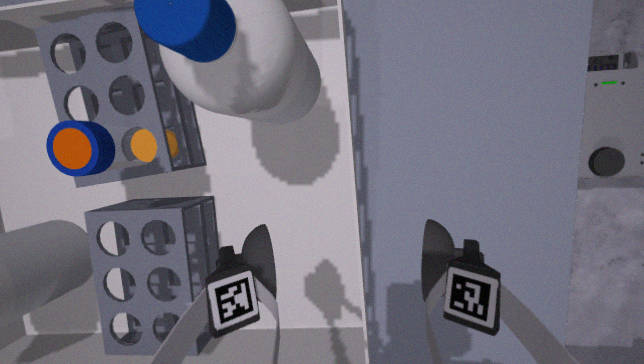

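Request:
{"op": "execute_actions", "data": {
  "actions": [
    {"r1":{"base":{"translate_m":0.035}},"r2":{"base":{"translate_m":-0.02},"joints":{"arm_m":0.475}}}
  ],
  "cameras": []
}}

Request:
{"op": "execute_actions", "data": {
  "actions": [
    {"r1":{"joints":{"lift_m":0.942}},"r2":{"joints":{"lift_m":0.942}}}
  ],
  "cameras": ["r1_wrist_camera","r2_wrist_camera"]
}}

Request:
{"op": "execute_actions", "data": {
  "actions": [
    {"r1":{"joints":{"gripper_m":-0.043}},"r2":{"joints":{"gripper_m":-0.043}}}
  ],
  "cameras": []
}}

Request:
{"op": "execute_actions", "data": {
  "actions": [
    {"r1":{"joints":{"lift_m":0.97}},"r2":{"joints":{"lift_m":0.97}}}
  ],
  "cameras": ["r1_wrist_camera","r2_wrist_camera"]
}}

Scene clock: 103.97 s.
r1.base_odometry: x=-1.675 y=+0.131 heading=-2.675 (m, m, rad; r1's odometry frame)
r1.turned_by_wheels: +0.000 (rad since the last result)
r1.turned_by_imu: +0.000 (rad since the last result)
r1.base_tilt: forward=-1.7 right=-0.1 (deg)
r1.lidar_m: 2.71 2.45 1.77 1.67 1.73 2.35 2.54 0.82 1.03 0.98 1.02 0.72
r1.head_depth_mm: 2713 899 711 653 609 1271 1155 / 1031 790 654 655 606 1274 1145 / - 882 668 652 606 1264 1162 / - 788 750 651 605 1264 1165 / 2591 807 747 650 603 1263 1142 / 2680 886 750 649 604 1262 1142 / 2679 885 746 649 600 1260 1137
r1.base_status: done
r1.joint_positions: lift_m=+1.030 arm_m=+0.350 wrist_yaw_rad=+0.001 wrist_pitch_rad=-1.496 wrist_roll_rad=+1.567 gripper_m=+0.080 head_pan_rad=-1.563 head_tilt_rad=-0.889
r1.joint_status: not commanded
r1.motor_effort: left_wheel=-4(6) right_wheel=+2(6) lift_m=+24(23) arm_m=+1(1) wrist_yaw_rad=-1(2) wrist_pitch_rad=-2(2) wrist_roll_rad=+1(1) gripper_m=+1(1) head_pan_rad=-5(5) head_tilt_rad=-4(5) (%)
r1.hand_pose: x=-0.0215 y=-0.4897 z=+0.9115 quat_wxyz=(+0.002, +0.001, -0.733, -0.680) (m; r1's base frame)
r1.wrist_depth_mm: 248 129 176 290 284 277 935 / 258 151 169 294 291 284 949 / 263 259 248 302 297 288 972 / 330 319 315 308 303 296 - / 282 296 323 316 308 303 - / 341 277 330 323 318 309 - / 307 281 293 327 323 - -
r2.base_odometry: x=-1.126 y=-1.484 heading=+0.624 (m, m, rad; r2's odometry frame)
r2.turned_by_wheels: +0.000 (rad since the last result)
r2.turned_by_imu: +0.000 (rad since the last result)
r2.base_tilt: forward=+0.1 right=+0.2 (deg)
r2.lidar_m: 2.52 2.18 1.63 1.58 1.65 2.32 2.79 0.64 0.48 0.47 0.49 0.68
r2.head_depth_mm: 2883 1085 847 695 1463 1212 1114 / 2808 1080 815 688 1440 1211 1112 / 2717 979 738 685 1435 1200 1121 / - 893 758 697 1432 1198 1116 / 2798 918 753 688 1417 1191 1093 / 2827 1027 789 689 1410 1203 1089 / 2844 1014 803 682 1401 1199 1082
r2.base_status: done
r2.joint_positions: lift_m=+1.030 arm_m=+0.475 wrist_yaw_rad=-0.001 wrist_pitch_rad=-1.497 wrist_roll_rad=+1.570 gripper_m=+0.080 head_pan_rad=-1.577 head_tilt_rad=-0.889
r2.joint_status: all done
r2.motor_effort: left_wheel=-3(8) right_wheel=+3(5) lift_m=+33(33) arm_m=-4(5) wrist_yaw_rad=+0(0) wrist_pitch_rad=-2(1) wrist_roll_rad=+0(0) gripper_m=+0(0) head_pan_rad=+3(2) head_tilt_rad=-5(5) (%)
r2.hand_pose: x=-0.0215 y=-0.6148 z=+0.9116 quat_wxyz=(+0.000, +0.000, -0.732, -0.681) (m; r2's base frame)
r2.wrist_depth_mm: 319 240 169 293 289 279 947 / 279 131 163 297 292 283 278 / 335 265 175 304 299 290 - / 207 274 320 313 303 293 - / 349 307 327 320 312 301 - / 301 283 - 327 318 306 - / 365 292 339 328 323 316 -
pictures: none
No camera images: the call's "cameras" was empty. Leave "cameras" out to get every camera's image.

Scene clock: 105.60 s.
r1.base_odometry: x=-1.675 y=+0.131 heading=-2.675 (m, m, rad; r1's odometry frame)
r1.turned_by_wheels: +0.000 (rad since the last result)
r1.turned_by_imu: +0.000 (rad since the last result)
r1.base_tilt: forward=-1.6 right=+0.0 (deg)
r1.lidar_m: 2.71 2.45 1.77 1.67 1.72 2.36 2.55 0.82 1.03 0.99 1.02 0.72
r1.head_depth_mm: - 878 710 655 608 1268 1149 / - 826 655 654 607 1268 1151 / - 844 671 652 605 1263 1162 / 1546 746 750 651 603 1269 1165 / 2621 805 748 650 604 1262 1141 / 2717 889 749 649 602 1258 1141 / 2694 885 747 648 600 1261 1143
r1.base_status: not commanded
r1.joint_positions: lift_m=+0.942 arm_m=+0.350 wrist_yaw_rad=+0.001 wrist_pitch_rad=-1.496 wrist_roll_rad=+1.567 gripper_m=+0.080 head_pan_rad=-1.563 head_tilt_rad=-0.889
r1.joint_status: all done
r1.motor_effort: left_wheel=-4(4) right_wheel=+2(2) lift_m=+23(24) arm_m=+1(1) wrist_yaw_rad=+0(0) wrist_pitch_rad=-2(2) wrist_roll_rad=+1(2) gripper_m=+0(1) head_pan_rad=-5(5) head_tilt_rad=-4(4) (%)
r1.hand_pose: x=-0.0215 y=-0.4897 z=+0.8235 quat_wxyz=(+0.002, +0.001, -0.733, -0.680) (m; r1's base frame)
r1.wrist_depth_mm: - 90 175 206 203 198 194 / 86 99 158 209 207 202 198 / 200 139 216 215 212 208 202 / 231 230 226 220 217 211 207 / 227 236 228 225 220 215 213 / 212 240 234 230 227 221 220 / 190 246 243 235 233 224 962
r2.base_odometry: x=-1.126 y=-1.484 heading=+0.624 (m, m, rad; r2's odometry frame)
r2.turned_by_wheels: +0.000 (rad since the last result)
r2.turned_by_imu: +0.000 (rad since the last result)
r2.base_tilt: forward=+0.1 right=+0.2 (deg)
r2.lidar_m: 2.52 2.18 1.62 1.58 1.65 2.32 2.79 0.64 0.48 0.47 0.49 0.68
r2.head_depth_mm: 2770 - - 676 1453 1217 1111 / - 1035 813 688 1442 1208 1111 / - 887 740 685 1434 1204 1119 / 2813 - 755 697 1425 1197 1120 / 2795 916 753 691 1429 1189 1093 / 2848 1031 789 687 1409 1205 1085 / 2890 1019 807 681 1401 1198 1083
r2.base_status: not commanded
r2.joint_positions: lift_m=+0.942 arm_m=+0.475 wrist_yaw_rad=-0.001 wrist_pitch_rad=-1.497 wrist_roll_rad=+1.570 gripper_m=+0.080 head_pan_rad=-1.577 head_tilt_rad=-0.889
r2.joint_status: all done
r2.motor_effort: left_wheel=-4(4) right_wheel=+3(3) lift_m=+33(34) arm_m=-4(4) wrist_yaw_rad=+0(0) wrist_pitch_rad=-1(1) wrist_roll_rad=+0(0) gripper_m=+1(0) head_pan_rad=+3(3) head_tilt_rad=-6(5) (%)
r2.hand_pose: x=-0.0215 y=-0.6148 z=+0.8236 quat_wxyz=(+0.000, +0.000, -0.732, -0.681) (m; r2's base frame)
r2.wrist_depth_mm: - 78 112 208 204 198 192 / - 82 114 212 208 202 195 / 85 91 144 216 212 205 200 / 190 233 228 221 216 210 204 / 232 240 234 226 222 213 208 / 187 243 - 230 226 215 212 / 191 244 244 236 230 224 215
pictures: r1_wrist_camera, r2_wrist_camera
Images, in order (width x height): r1_wrist_camera 644x364, r2_wrist_camera 644x364.

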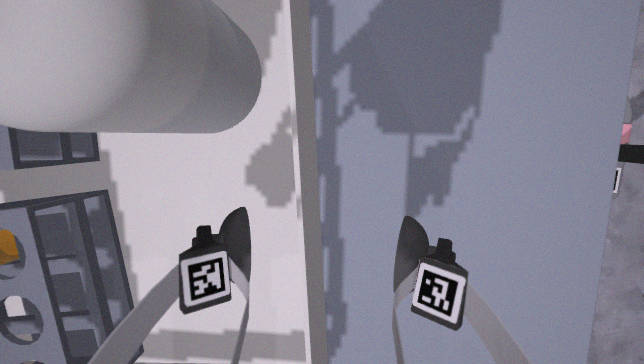

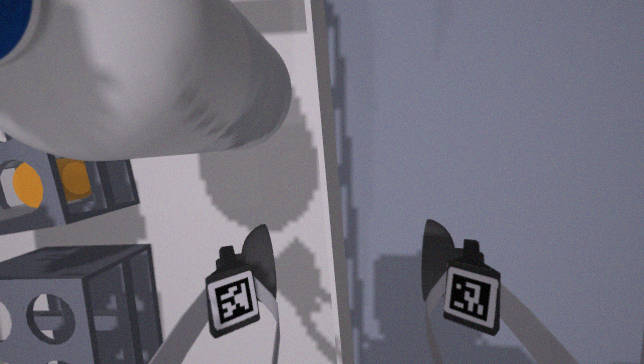

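Scene clock: 107.30 s.
r1.base_odometry: x=-1.675 y=+0.131 heading=-2.675 (m, m, rad; r1's odometry frame)
r1.turned_by_wheels: +0.000 (rad since the last result)
r1.turned_by_imu: +0.000 (rad since the last result)
r1.base_tilt: forward=-1.6 right=-0.1 (deg)
r1.lidar_m: 2.72 2.46 1.77 1.67 1.72 2.35 2.55 0.82 1.03 0.99 1.01 0.72
r1.head_depth_mm: - 875 710 656 608 1268 1149 / - 807 650 654 606 1271 1145 / - 856 667 651 606 1268 1160 / 1552 747 748 650 603 1266 1159 / 2612 805 744 649 602 1263 1142 / 2684 885 751 648 602 1260 1144 / 2683 886 747 647 602 1260 1138
r1.base_status: not commanded
r1.joint_positions: lift_m=+0.942 arm_m=+0.350 wrist_yaw_rad=+0.007 wrist_pitch_rad=-1.470 wrist_roll_rad=+1.557 gripper_m=-0.042 head_pan_rad=-1.563 head_tilt_rad=-0.889
r1.joint_status: all done
r1.motor_effort: left_wheel=-2(3) right_wheel=+0(2) lift_m=+28(28) arm_m=+1(1) wrist_yaw_rad=-8(7) wrist_pitch_rad=-13(15) wrist_roll_rad=+5(4) gripper_m=-24(99) head_pan_rad=-5(4) head_tilt_rad=-6(5) (%)
r1.hand_pose: x=-0.0215 y=-0.4962 z=+0.8232 quat_wxyz=(+0.008, +0.007, -0.741, -0.671) (m; r1's base frame)
r1.wrist_depth_mm: - 84 130 205 201 195 191 / 84 91 138 209 206 200 194 / 204 140 215 214 210 204 199 / 236 233 225 219 215 208 202 / 214 237 229 222 219 212 207 / 213 241 237 - 223 218 211 / 190 245 240 234 232 223 219
r2.base_odometry: x=-1.126 y=-1.484 heading=+0.624 (m, m, rad; r2's odometry frame)
r2.turned_by_wheels: +0.000 (rad since the last result)
r2.turned_by_imu: +0.000 (rad since the last result)
r2.base_tilt: forward=+0.3 right=+0.3 (deg)
r2.lidar_m: 2.52 2.18 1.63 1.58 1.65 2.32 2.79 0.64 0.48 0.47 0.49 0.68
r2.head_depth_mm: 2715 - - 675 1455 1216 1112 / - 1034 811 688 1442 1206 1104 / - 870 739 683 1433 1200 1118 / 2796 - 759 697 1431 1195 1115 / 2822 911 754 694 1416 1187 1095 / 2826 1025 787 686 1407 1205 1086 / 2879 1017 804 681 1409 1198 1083
r2.base_status: not commanded
r2.joint_positions: lift_m=+0.942 arm_m=+0.475 wrist_yaw_rad=+0.003 wrist_pitch_rad=-1.473 wrist_roll_rad=+1.567 gripper_m=-0.042 head_pan_rad=-1.577 head_tilt_rad=-0.889
r2.joint_status: all done
r2.motor_effort: left_wheel=-2(4) right_wheel=+1(3) lift_m=+41(41) arm_m=-4(4) wrist_yaw_rad=-3(3) wrist_pitch_rad=-9(9) wrist_roll_rad=+1(1) gripper_m=-22(94) head_pan_rad=+2(3) head_tilt_rad=-5(5) (%)
r2.hand_pose: x=-0.0215 y=-0.6211 z=+0.8233 quat_wxyz=(+0.003, +0.002, -0.741, -0.672) (m; r2's base frame)
r2.wrist_depth_mm: - 76 97 207 202 195 189 / - 79 102 209 206 198 192 / 87 88 130 215 211 203 196 / 191 232 228 220 214 207 199 / 225 240 234 225 218 211 203 / 190 242 239 - 220 215 206 / 194 246 245 235 229 219 211
pictures: none
No camera images: the call's "cameras" was empty. Leave "cameras" out to get every camera's image.

Scene clock: 108.33 s.
r1.base_odometry: x=-1.675 y=+0.131 heading=-2.675 (m, m, rad; r1's odometry frame)
r1.turned_by_wheels: +0.000 (rad since the last result)
r1.turned_by_imu: +0.000 (rad since the last result)
r1.base_tilt: forward=-1.7 right=+0.0 (deg)
r1.lidar_m: 2.72 2.45 1.76 1.67 1.72 2.35 2.54 0.82 1.03 0.98 1.02 0.72
r1.head_depth_mm: 2659 899 686 654 607 1275 1153 / 1014 593 636 654 607 1269 1149 / - 741 651 652 606 1267 1162 / 2062 747 660 650 605 1265 1158 / 847 764 649 649 604 1263 1141 / 2717 888 748 649 602 1265 1139 / 2685 884 749 648 601 1259 1143
r1.base_status: not commanded
r1.joint_positions: lift_m=+0.970 arm_m=+0.350 wrist_yaw_rad=+0.007 wrist_pitch_rad=-1.470 wrist_roll_rad=+1.557 gripper_m=-0.042 head_pan_rad=-1.563 head_tilt_rad=-0.889
r1.joint_status: all done
r1.motor_effort: left_wheel=-1(1) right_wheel=+0(0) lift_m=+34(36) arm_m=+1(1) wrist_yaw_rad=-8(7) wrist_pitch_rad=-13(14) wrist_roll_rad=+5(5) gripper_m=-24(24) head_pan_rad=-5(5) head_tilt_rad=-5(4) (%)
r1.hand_pose: x=-0.0215 y=-0.4962 z=+0.8509 quat_wxyz=(+0.008, +0.007, -0.741, -0.671) (m; r1's base frame)
r1.wrist_depth_mm: - 85 130 210 227 220 215 / 84 92 139 215 231 225 220 / 205 227 212 219 236 229 224 / 237 232 224 222 241 234 229 / 214 234 231 237 246 239 933 / 212 240 237 - 253 242 960 / 188 242 238 234 260 251 971
r2.base_odometry: x=-1.126 y=-1.484 heading=+0.624 (m, m, rad; r2's odometry frame)
r2.turned_by_wheels: +0.000 (rad since the last result)
r2.turned_by_imu: +0.000 (rad since the last result)
r2.base_tilt: forward=+0.0 right=+0.3 (deg)
r2.lidar_m: 2.52 2.17 1.63 1.58 1.66 2.32 2.79 0.64 0.48 0.47 0.49 0.68
r2.head_depth_mm: - - 821 695 1449 1216 1112 / 2922 1071 790 689 1438 1212 1110 / - 697 732 686 1437 1197 1123 / 2777 850 753 696 1434 1203 1119 / 2753 879 751 690 1421 1195 1097 / 2830 1029 785 687 1411 1204 1087 / 2864 1020 802 683 1400 1198 1083
r2.base_status: not commanded
r2.joint_positions: lift_m=+0.969 arm_m=+0.475 wrist_yaw_rad=+0.003 wrist_pitch_rad=-1.472 wrist_roll_rad=+1.566 gripper_m=-0.042 head_pan_rad=-1.577 head_tilt_rad=-0.889
r2.joint_status: all done
r2.motor_effort: left_wheel=-3(3) right_wheel=+0(1) lift_m=+54(57) arm_m=-4(4) wrist_yaw_rad=-3(4) wrist_pitch_rad=-9(9) wrist_roll_rad=+1(1) gripper_m=-21(21) head_pan_rad=+3(3) head_tilt_rad=-5(5) (%)
r2.hand_pose: x=-0.0215 y=-0.6211 z=+0.8508 quat_wxyz=(+0.003, +0.002, -0.741, -0.672) (m; r2's base frame)
r2.wrist_depth_mm: - 75 97 206 228 220 213 / - 78 102 209 232 225 217 / 84 87 130 215 236 229 220 / 190 232 229 221 241 233 225 / 223 240 233 225 245 237 228 / 191 242 241 - 249 241 235 / 195 245 248 239 257 247 239
pictures: r1_wrist_camera, r2_wrist_camera
Images, in order (width x height): r1_wrist_camera 644x364, r2_wrist_camera 644x364.

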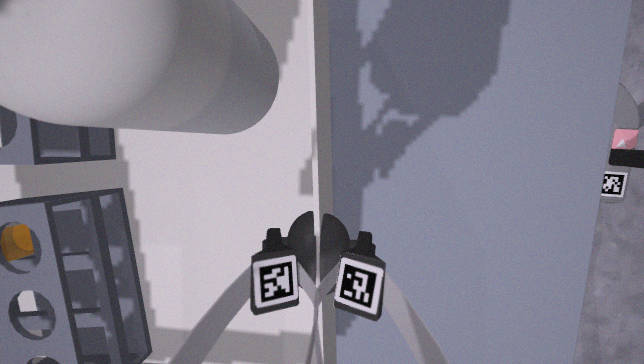

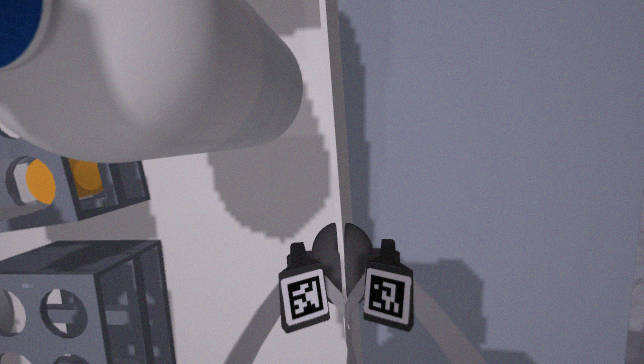

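Holding. Relieve tension, lift more, and check.

Request:
{"op": "execute_actions", "data": {
  "actions": [
    {"r1":{"joints":{"lift_m":1.05,"arm_m":0.357}},"r2":{"joints":{"lift_m":1.05,"arm_m":0.482}}}
  ],
  "cameras": ["r1_wrist_camera","r2_wrist_camera"]
}}

Scene clock: 112.40 s.
r1.base_odometry: x=-1.675 y=+0.131 heading=-2.675 (m, m, rad; r1's odometry frame)
r1.turned_by_wheels: +0.000 (rad since the last result)
r1.turned_by_imu: +0.000 (rad since the last result)
r1.base_tilt: forward=-1.8 right=+0.0 (deg)
r1.lidar_m: 2.72 2.46 1.76 1.67 1.73 2.36 2.54 0.82 1.03 0.99 1.02 0.72
r1.head_depth_mm: 2645 639 710 655 609 1271 1151 / 534 553 710 654 606 1264 1152 / 790 678 705 653 605 1274 1162 / 711 684 707 652 605 1263 1164 / 733 675 703 650 603 1263 1140 / 2688 886 751 649 602 1262 1141 / 2661 885 747 646 602 1260 1142
r1.base_status: not commanded
r1.joint_positions: lift_m=+1.050 arm_m=+0.357 wrist_yaw_rad=+0.007 wrist_pitch_rad=-1.489 wrist_roll_rad=+1.557 gripper_m=-0.042 head_pan_rad=-1.563 head_tilt_rad=-0.889
r1.joint_status: all done
r1.motor_effort: left_wheel=-2(2) right_wheel=-1(0) lift_m=+34(35) arm_m=+2(3) wrist_yaw_rad=-9(9) wrist_pitch_rad=-5(14) wrist_roll_rad=+5(5) gripper_m=-22(24) head_pan_rad=-4(5) head_tilt_rad=-4(5) (%)
r1.hand_pose: x=-0.0216 y=-0.4984 z=+0.9309 quat_wxyz=(+0.008, +0.007, -0.735, -0.678) (m; r1's base frame)
r1.wrist_depth_mm: - 83 123 210 298 291 931 / - 90 134 214 308 299 935 / 202 221 209 218 313 307 968 / 235 230 224 221 320 314 - / 209 232 229 223 329 322 - / 211 237 235 - 336 329 - / 185 241 238 235 340 340 -
r2.base_odometry: x=-1.126 y=-1.484 heading=+0.624 (m, m, rad; r2's odometry frame)
r2.turned_by_wheels: +0.000 (rad since the last result)
r2.turned_by_imu: +0.000 (rad since the last result)
r2.base_tilt: forward=+0.0 right=+0.3 (deg)
r2.lidar_m: 2.52 2.19 1.63 1.58 1.66 2.31 2.79 0.64 0.48 0.47 0.49 0.69
r2.head_depth_mm: 2787 1083 849 695 1455 1216 1111 / 2774 694 813 689 1448 1209 1114 / 2646 647 783 684 1430 1202 1117 / - 762 776 697 1435 1193 1117 / 2630 757 771 691 1409 1194 1096 / 2815 990 808 685 1403 1207 1093 / 2823 1017 803 682 1407 1200 1081
r2.base_status: not commanded
r2.joint_positions: lift_m=+1.049 arm_m=+0.482 wrist_yaw_rad=+0.003 wrist_pitch_rad=-1.490 wrist_roll_rad=+1.566 gripper_m=-0.042 head_pan_rad=-1.577 head_tilt_rad=-0.889
r2.joint_status: all done
r2.motor_effort: left_wheel=-1(2) right_wheel=+0(0) lift_m=+54(57) arm_m=+3(4) wrist_yaw_rad=-3(3) wrist_pitch_rad=-4(9) wrist_roll_rad=+1(1) gripper_m=-19(21) head_pan_rad=+2(2) head_tilt_rad=-5(5) (%)
r2.hand_pose: x=-0.0216 y=-0.6231 z=+0.9308 quat_wxyz=(+0.003, +0.002, -0.735, -0.678) (m; r2's base frame)
r2.wrist_depth_mm: - 73 90 205 305 295 980 / - 76 96 207 309 299 295 / 83 85 124 214 317 304 - / 186 231 226 219 322 311 - / 223 237 232 225 326 318 - / 186 240 238 - 332 325 - / 191 245 246 237 348 330 -
pictures: r1_wrist_camera, r2_wrist_camera
Images, in order (width x height): r1_wrist_camera 644x364, r2_wrist_camera 644x364.

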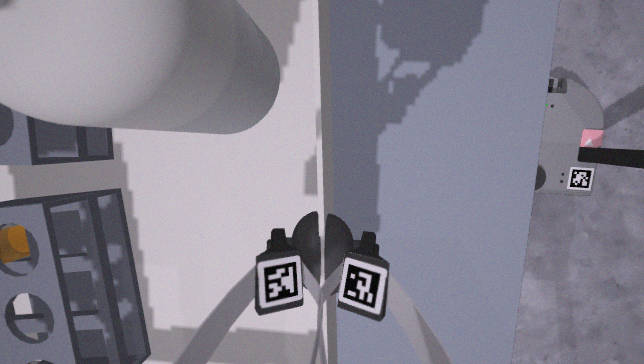

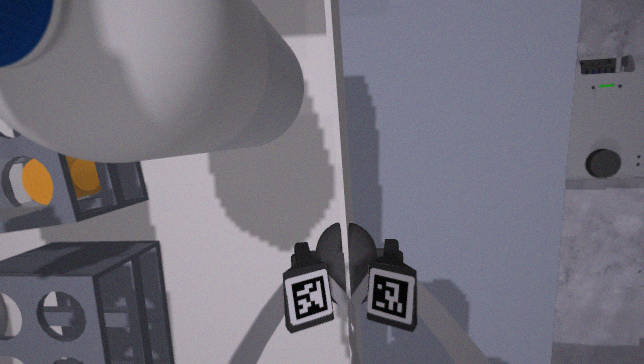

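Request:
{"op": "execute_actions", "data": {
  "actions": [
    {"r1":{"base":{"translate_m":-0.5}},"r2":{"base":{"translate_m":0.5}}}
  ],
  "cameras": []
}}

Scene clock: 120.40 s.
r1.base_odometry: x=-1.228 y=+0.356 heading=-2.675 (m, m, rad; r1's odometry frame)
r1.turned_by_wheels: +0.000 (rad since the last result)
r1.turned_by_imu: +0.004 (rad since the last result)
r1.base_tilt: forward=-1.7 right=+0.0 (deg)
r1.lidar_m: 3.21 2.43 1.74 1.66 1.73 2.34 2.05 2.25 0.43 1.00 1.03 1.18
r1.head_depth_mm: 2642 617 725 654 738 1234 1147 / 535 558 708 653 1358 1236 1154 / 806 686 707 652 1350 1265 1164 / 709 671 704 650 1354 1267 1160 / 705 662 705 650 1353 1267 1147 / 2682 886 750 648 1338 1266 1139 / 2684 883 747 647 1338 1257 1136
r1.base_status: done
r1.joint_positions: lift_m=+1.050 arm_m=+0.357 wrist_yaw_rad=+0.007 wrist_pitch_rad=-1.455 wrist_roll_rad=+1.557 gripper_m=-0.042 head_pan_rad=-1.563 head_tilt_rad=-0.889
r1.joint_status: not commanded
r1.on_its_own: wrist_pitch_rad is at rest, and its effort (-21) is outside its rest range (-20 to +32)
r1.motor_effort: left_wheel=+0(4) right_wheel=-1(4) lift_m=+34(34) arm_m=+0(2) wrist_yaw_rad=-8(9) wrist_pitch_rad=-21(21) wrist_roll_rad=+5(5) gripper_m=-25(25) head_pan_rad=-5(4) head_tilt_rad=-5(4) (%)
r1.hand_pose: x=-0.0215 y=-0.5073 z=+0.9310 quat_wxyz=(+0.008, +0.007, -0.747, -0.665) (m; r1's base frame)
r1.wrist_depth_mm: - 87 132 211 303 290 909 / 86 95 141 215 304 294 914 / 206 229 215 219 309 302 - / 240 236 226 223 320 305 978 / 215 238 232 331 327 319 - / 221 242 239 - 331 323 - / 192 247 240 236 341 332 -
r2.base_odometry: x=-0.720 y=-1.191 heading=+0.624 (m, m, rad; r2's odometry frame)
r2.turned_by_wheels: +0.000 (rad since the last result)
r2.turned_by_imu: +0.001 (rad since the last result)
r2.base_tilt: forward=+0.0 right=+0.3 (deg)
r2.lidar_m: 2.07 2.15 1.62 1.56 1.64 2.29 3.29 0.66 0.49 0.48 0.50 2.03
r2.head_depth_mm: 2774 1084 852 710 1453 1217 1108 / 2771 698 813 706 1452 1205 1109 / 2630 653 783 701 1439 1218 1119 / - 762 779 696 1426 1217 1112 / 909 761 772 694 1415 1209 1093 / 2876 1111 809 704 1045 1205 1087 / 2840 2514 1996 701 1409 1223 1085
r2.base_status: done
r2.joint_positions: lift_m=+1.049 arm_m=+0.482 wrist_yaw_rad=+0.003 wrist_pitch_rad=-1.455 wrist_roll_rad=+1.566 gripper_m=-0.042 head_pan_rad=-1.577 head_tilt_rad=-0.889
r2.joint_status: not commanded
r2.motor_effort: left_wheel=-1(1) right_wheel=+0(4) lift_m=+54(54) arm_m=+0(4) wrist_yaw_rad=-4(3) wrist_pitch_rad=-14(14) wrist_roll_rad=+1(1) gripper_m=-22(22) head_pan_rad=+3(3) head_tilt_rad=-5(5) (%)
r2.hand_pose: x=-0.0215 y=-0.6323 z=+0.9309 quat_wxyz=(+0.003, +0.002, -0.747, -0.665) (m; r2's base frame)
r2.wrist_depth_mm: - 76 101 207 302 289 953 / - 80 105 209 309 297 290 / 85 89 133 216 314 302 294 / 192 236 230 221 321 308 - / 238 243 235 227 325 312 - / 195 246 243 - 331 319 - / 199 230 249 238 344 326 -
pictures: none
No camera images: the call's "cameras" was empty. Leave "cameras" out to get every camera's image.

Request:
{"op": "execute_actions", "data": {
  "actions": [
    {"r1":{"base":{"rotate_rad":0.018},"joints":{"arm_m":0.367}},"r2":{"base":{"rotate_rad":-0.018},"joints":{"arm_m":0.491}}}
  ],
  "cameras": []
}}

Request:
{"op": "execute_actions", "data": {
  "actions": [
    {"r1":{"base":{"translate_m":-0.6}},"r2":{"base":{"translate_m":0.6}}}
  ],
  "cameras": []
}}

Scene clock: 126.73 s.
r1.base_odometry: x=-1.228 y=+0.356 heading=-2.657 (m, m, rad; r1's odometry frame)
r1.turned_by_wheels: +0.018 (rad since the last result)
r1.turned_by_imu: +0.018 (rad since the last result)
r1.base_tilt: forward=-1.6 right=+0.0 (deg)
r1.lidar_m: 3.21 2.39 1.73 1.66 1.74 2.39 2.05 2.25 0.43 1.00 1.04 1.19
r1.head_depth_mm: 2650 619 712 655 607 1215 1150 / 537 560 709 654 606 1249 1150 / 803 686 706 653 604 1265 1165 / 724 672 705 650 1350 1270 1162 / 709 646 704 649 1342 1263 1140 / 2680 885 750 647 1344 1270 1141 / 2688 885 748 647 1335 1260 1141
r1.base_status: done
r1.joint_positions: lift_m=+1.050 arm_m=+0.367 wrist_yaw_rad=+0.007 wrist_pitch_rad=-1.479 wrist_roll_rad=+1.557 gripper_m=-0.042 head_pan_rad=-1.563 head_tilt_rad=-0.889
r1.joint_status: all done
r1.motor_effort: left_wheel=-3(8) right_wheel=+0(6) lift_m=+34(34) arm_m=+2(2) wrist_yaw_rad=-7(8) wrist_pitch_rad=-9(21) wrist_roll_rad=+5(5) gripper_m=-22(25) head_pan_rad=-5(5) head_tilt_rad=-5(4) (%)
r1.hand_pose: x=-0.0215 y=-0.5109 z=+0.9309 quat_wxyz=(+0.008, +0.007, -0.738, -0.674) (m; r1's base frame)
r1.wrist_depth_mm: - 83 120 209 300 291 935 / 84 90 135 215 306 295 980 / 203 225 218 219 314 305 - / 236 229 225 222 322 312 - / 211 234 230 223 325 320 - / 217 238 236 - 333 325 - / 186 242 237 236 343 336 -
r2.base_odometry: x=-0.720 y=-1.191 heading=+0.606 (m, m, rad; r2's odometry frame)
r2.turned_by_wheels: -0.018 (rad since the last result)
r2.turned_by_imu: -0.018 (rad since the last result)
r2.base_tilt: forward=+0.0 right=+0.3 (deg)
r2.lidar_m: 2.03 2.19 1.62 1.57 1.63 2.26 3.29 0.67 0.50 0.48 0.50 2.04
r2.head_depth_mm: 2795 1090 846 712 1451 1213 1111 / 2731 750 814 708 1443 1230 1110 / 918 655 783 700 1431 1222 1123 / - 762 777 696 1423 1216 1113 / 892 759 771 691 1413 1213 1098 / 2825 993 810 705 1144 1206 1092 / 2869 2531 1925 700 1396 1217 1088
r2.base_status: done
r2.joint_positions: lift_m=+1.049 arm_m=+0.491 wrist_yaw_rad=+0.004 wrist_pitch_rad=-1.481 wrist_roll_rad=+1.563 gripper_m=-0.042 head_pan_rad=-1.577 head_tilt_rad=-0.889
r2.joint_status: all done
r2.motor_effort: left_wheel=+1(5) right_wheel=-3(8) lift_m=+54(54) arm_m=+3(2) wrist_yaw_rad=-4(5) wrist_pitch_rad=-6(14) wrist_roll_rad=+2(2) gripper_m=-20(22) head_pan_rad=+3(3) head_tilt_rad=-5(6) (%)
r2.hand_pose: x=-0.0215 y=-0.6343 z=+0.9308 quat_wxyz=(+0.005, +0.004, -0.738, -0.675) (m; r2's base frame)
r2.wrist_depth_mm: - 74 95 206 305 295 956 / - 77 100 208 309 300 - / 83 85 127 216 316 304 - / 188 231 227 219 321 312 - / 229 239 233 226 326 316 - / 188 241 239 - 331 324 - / 192 226 247 236 346 329 -
pictures: none
No camera images: the call's "cameras" was empty. Leave "cameras" out to get every camera's image.

Scene clock: 134.27 s.
r1.base_odometry: x=-0.698 y=+0.635 heading=-2.657 (m, m, rad; r1's odometry frame)
r1.turned_by_wheels: +0.000 (rad since the last result)
r1.turned_by_imu: +0.004 (rad since the last result)
r1.base_tilt: forward=-1.7 right=+0.0 (deg)
r1.lidar_m: 1.76 2.37 1.71 1.68 1.74 2.39 1.47 1.48 3.18 1.49 0.46 1.41
r1.head_depth_mm: 2655 622 1782 1615 1426 1269 1151 / 540 562 1792 1617 1421 1272 1149 / 808 684 1783 1616 1416 1265 1165 / 735 678 1747 1604 1422 1266 1162 / 738 646 1779 1601 1419 1263 1142 / 2676 2192 1818 1546 1412 1266 1141 / 2682 939 1769 1567 1411 1148 1138
r1.base_status: done
r1.joint_positions: lift_m=+1.050 arm_m=+0.367 wrist_yaw_rad=+0.007 wrist_pitch_rad=-1.472 wrist_roll_rad=+1.557 gripper_m=-0.042 head_pan_rad=-1.563 head_tilt_rad=-0.889
r1.joint_status: not commanded
r1.motor_effort: left_wheel=-2(7) right_wheel=+1(4) lift_m=+35(34) arm_m=+1(2) wrist_yaw_rad=-7(8) wrist_pitch_rad=-13(13) wrist_roll_rad=+5(5) gripper_m=-24(24) head_pan_rad=-4(4) head_tilt_rad=-5(5) (%)
r1.hand_pose: x=-0.0215 y=-0.5128 z=+0.9309 quat_wxyz=(+0.007, +0.007, -0.741, -0.672) (m; r1's base frame)
r1.wrist_depth_mm: - 83 120 207 - 962 916 / 85 92 137 212 - 962 947 / 205 225 219 218 - - - / 237 231 225 221 - - - / 213 235 230 - - - - / 220 239 236 - - - - / 189 243 239 236 - - -
r2.base_odometry: x=-0.227 y=-0.850 heading=+0.606 (m, m, rad; r2's odometry frame)
r2.turned_by_wheels: +0.000 (rad since the last result)
r2.turned_by_imu: +0.001 (rad since the last result)
r2.base_tilt: forward=+0.0 right=+0.3 (deg)
r2.lidar_m: 1.99 2.18 1.61 1.56 1.62 2.24 1.83 0.68 0.60 1.50 3.37 1.46
r2.head_depth_mm: 2790 1091 1267 1713 1045 1237 1113 / 2749 758 1906 1663 1446 1248 1108 / 925 657 1940 1693 1437 1245 1117 / - 763 1734 1690 1419 1244 1114 / 898 763 1779 1667 1418 1235 1094 / 2849 2434 2002 1657 1416 1229 1091 / 2851 2520 1986 1632 1399 1223 1086
r2.base_status: done
r2.joint_positions: lift_m=+1.049 arm_m=+0.491 wrist_yaw_rad=+0.004 wrist_pitch_rad=-1.472 wrist_roll_rad=+1.563 gripper_m=-0.042 head_pan_rad=-1.577 head_tilt_rad=-0.889
r2.joint_status: not commanded
r2.motor_effort: left_wheel=+0(4) right_wheel=-2(3) lift_m=+54(54) arm_m=+1(2) wrist_yaw_rad=-5(4) wrist_pitch_rad=-9(9) wrist_roll_rad=+2(2) gripper_m=-21(21) head_pan_rad=+2(3) head_tilt_rad=-5(5) (%)
r2.hand_pose: x=-0.0215 y=-0.6368 z=+0.9308 quat_wxyz=(+0.005, +0.004, -0.741, -0.672) (m; r2's base frame)
r2.wrist_depth_mm: - 75 97 206 - - 955 / - 78 102 209 - - - / 85 87 129 216 - - - / 190 232 227 220 - - - / 223 241 234 226 - - - / 190 243 240 - - - - / 195 245 246 237 - - -
pictures: none
No camera images: the call's "cameras" was empty. Leave "cameras" out to get every camera's image.


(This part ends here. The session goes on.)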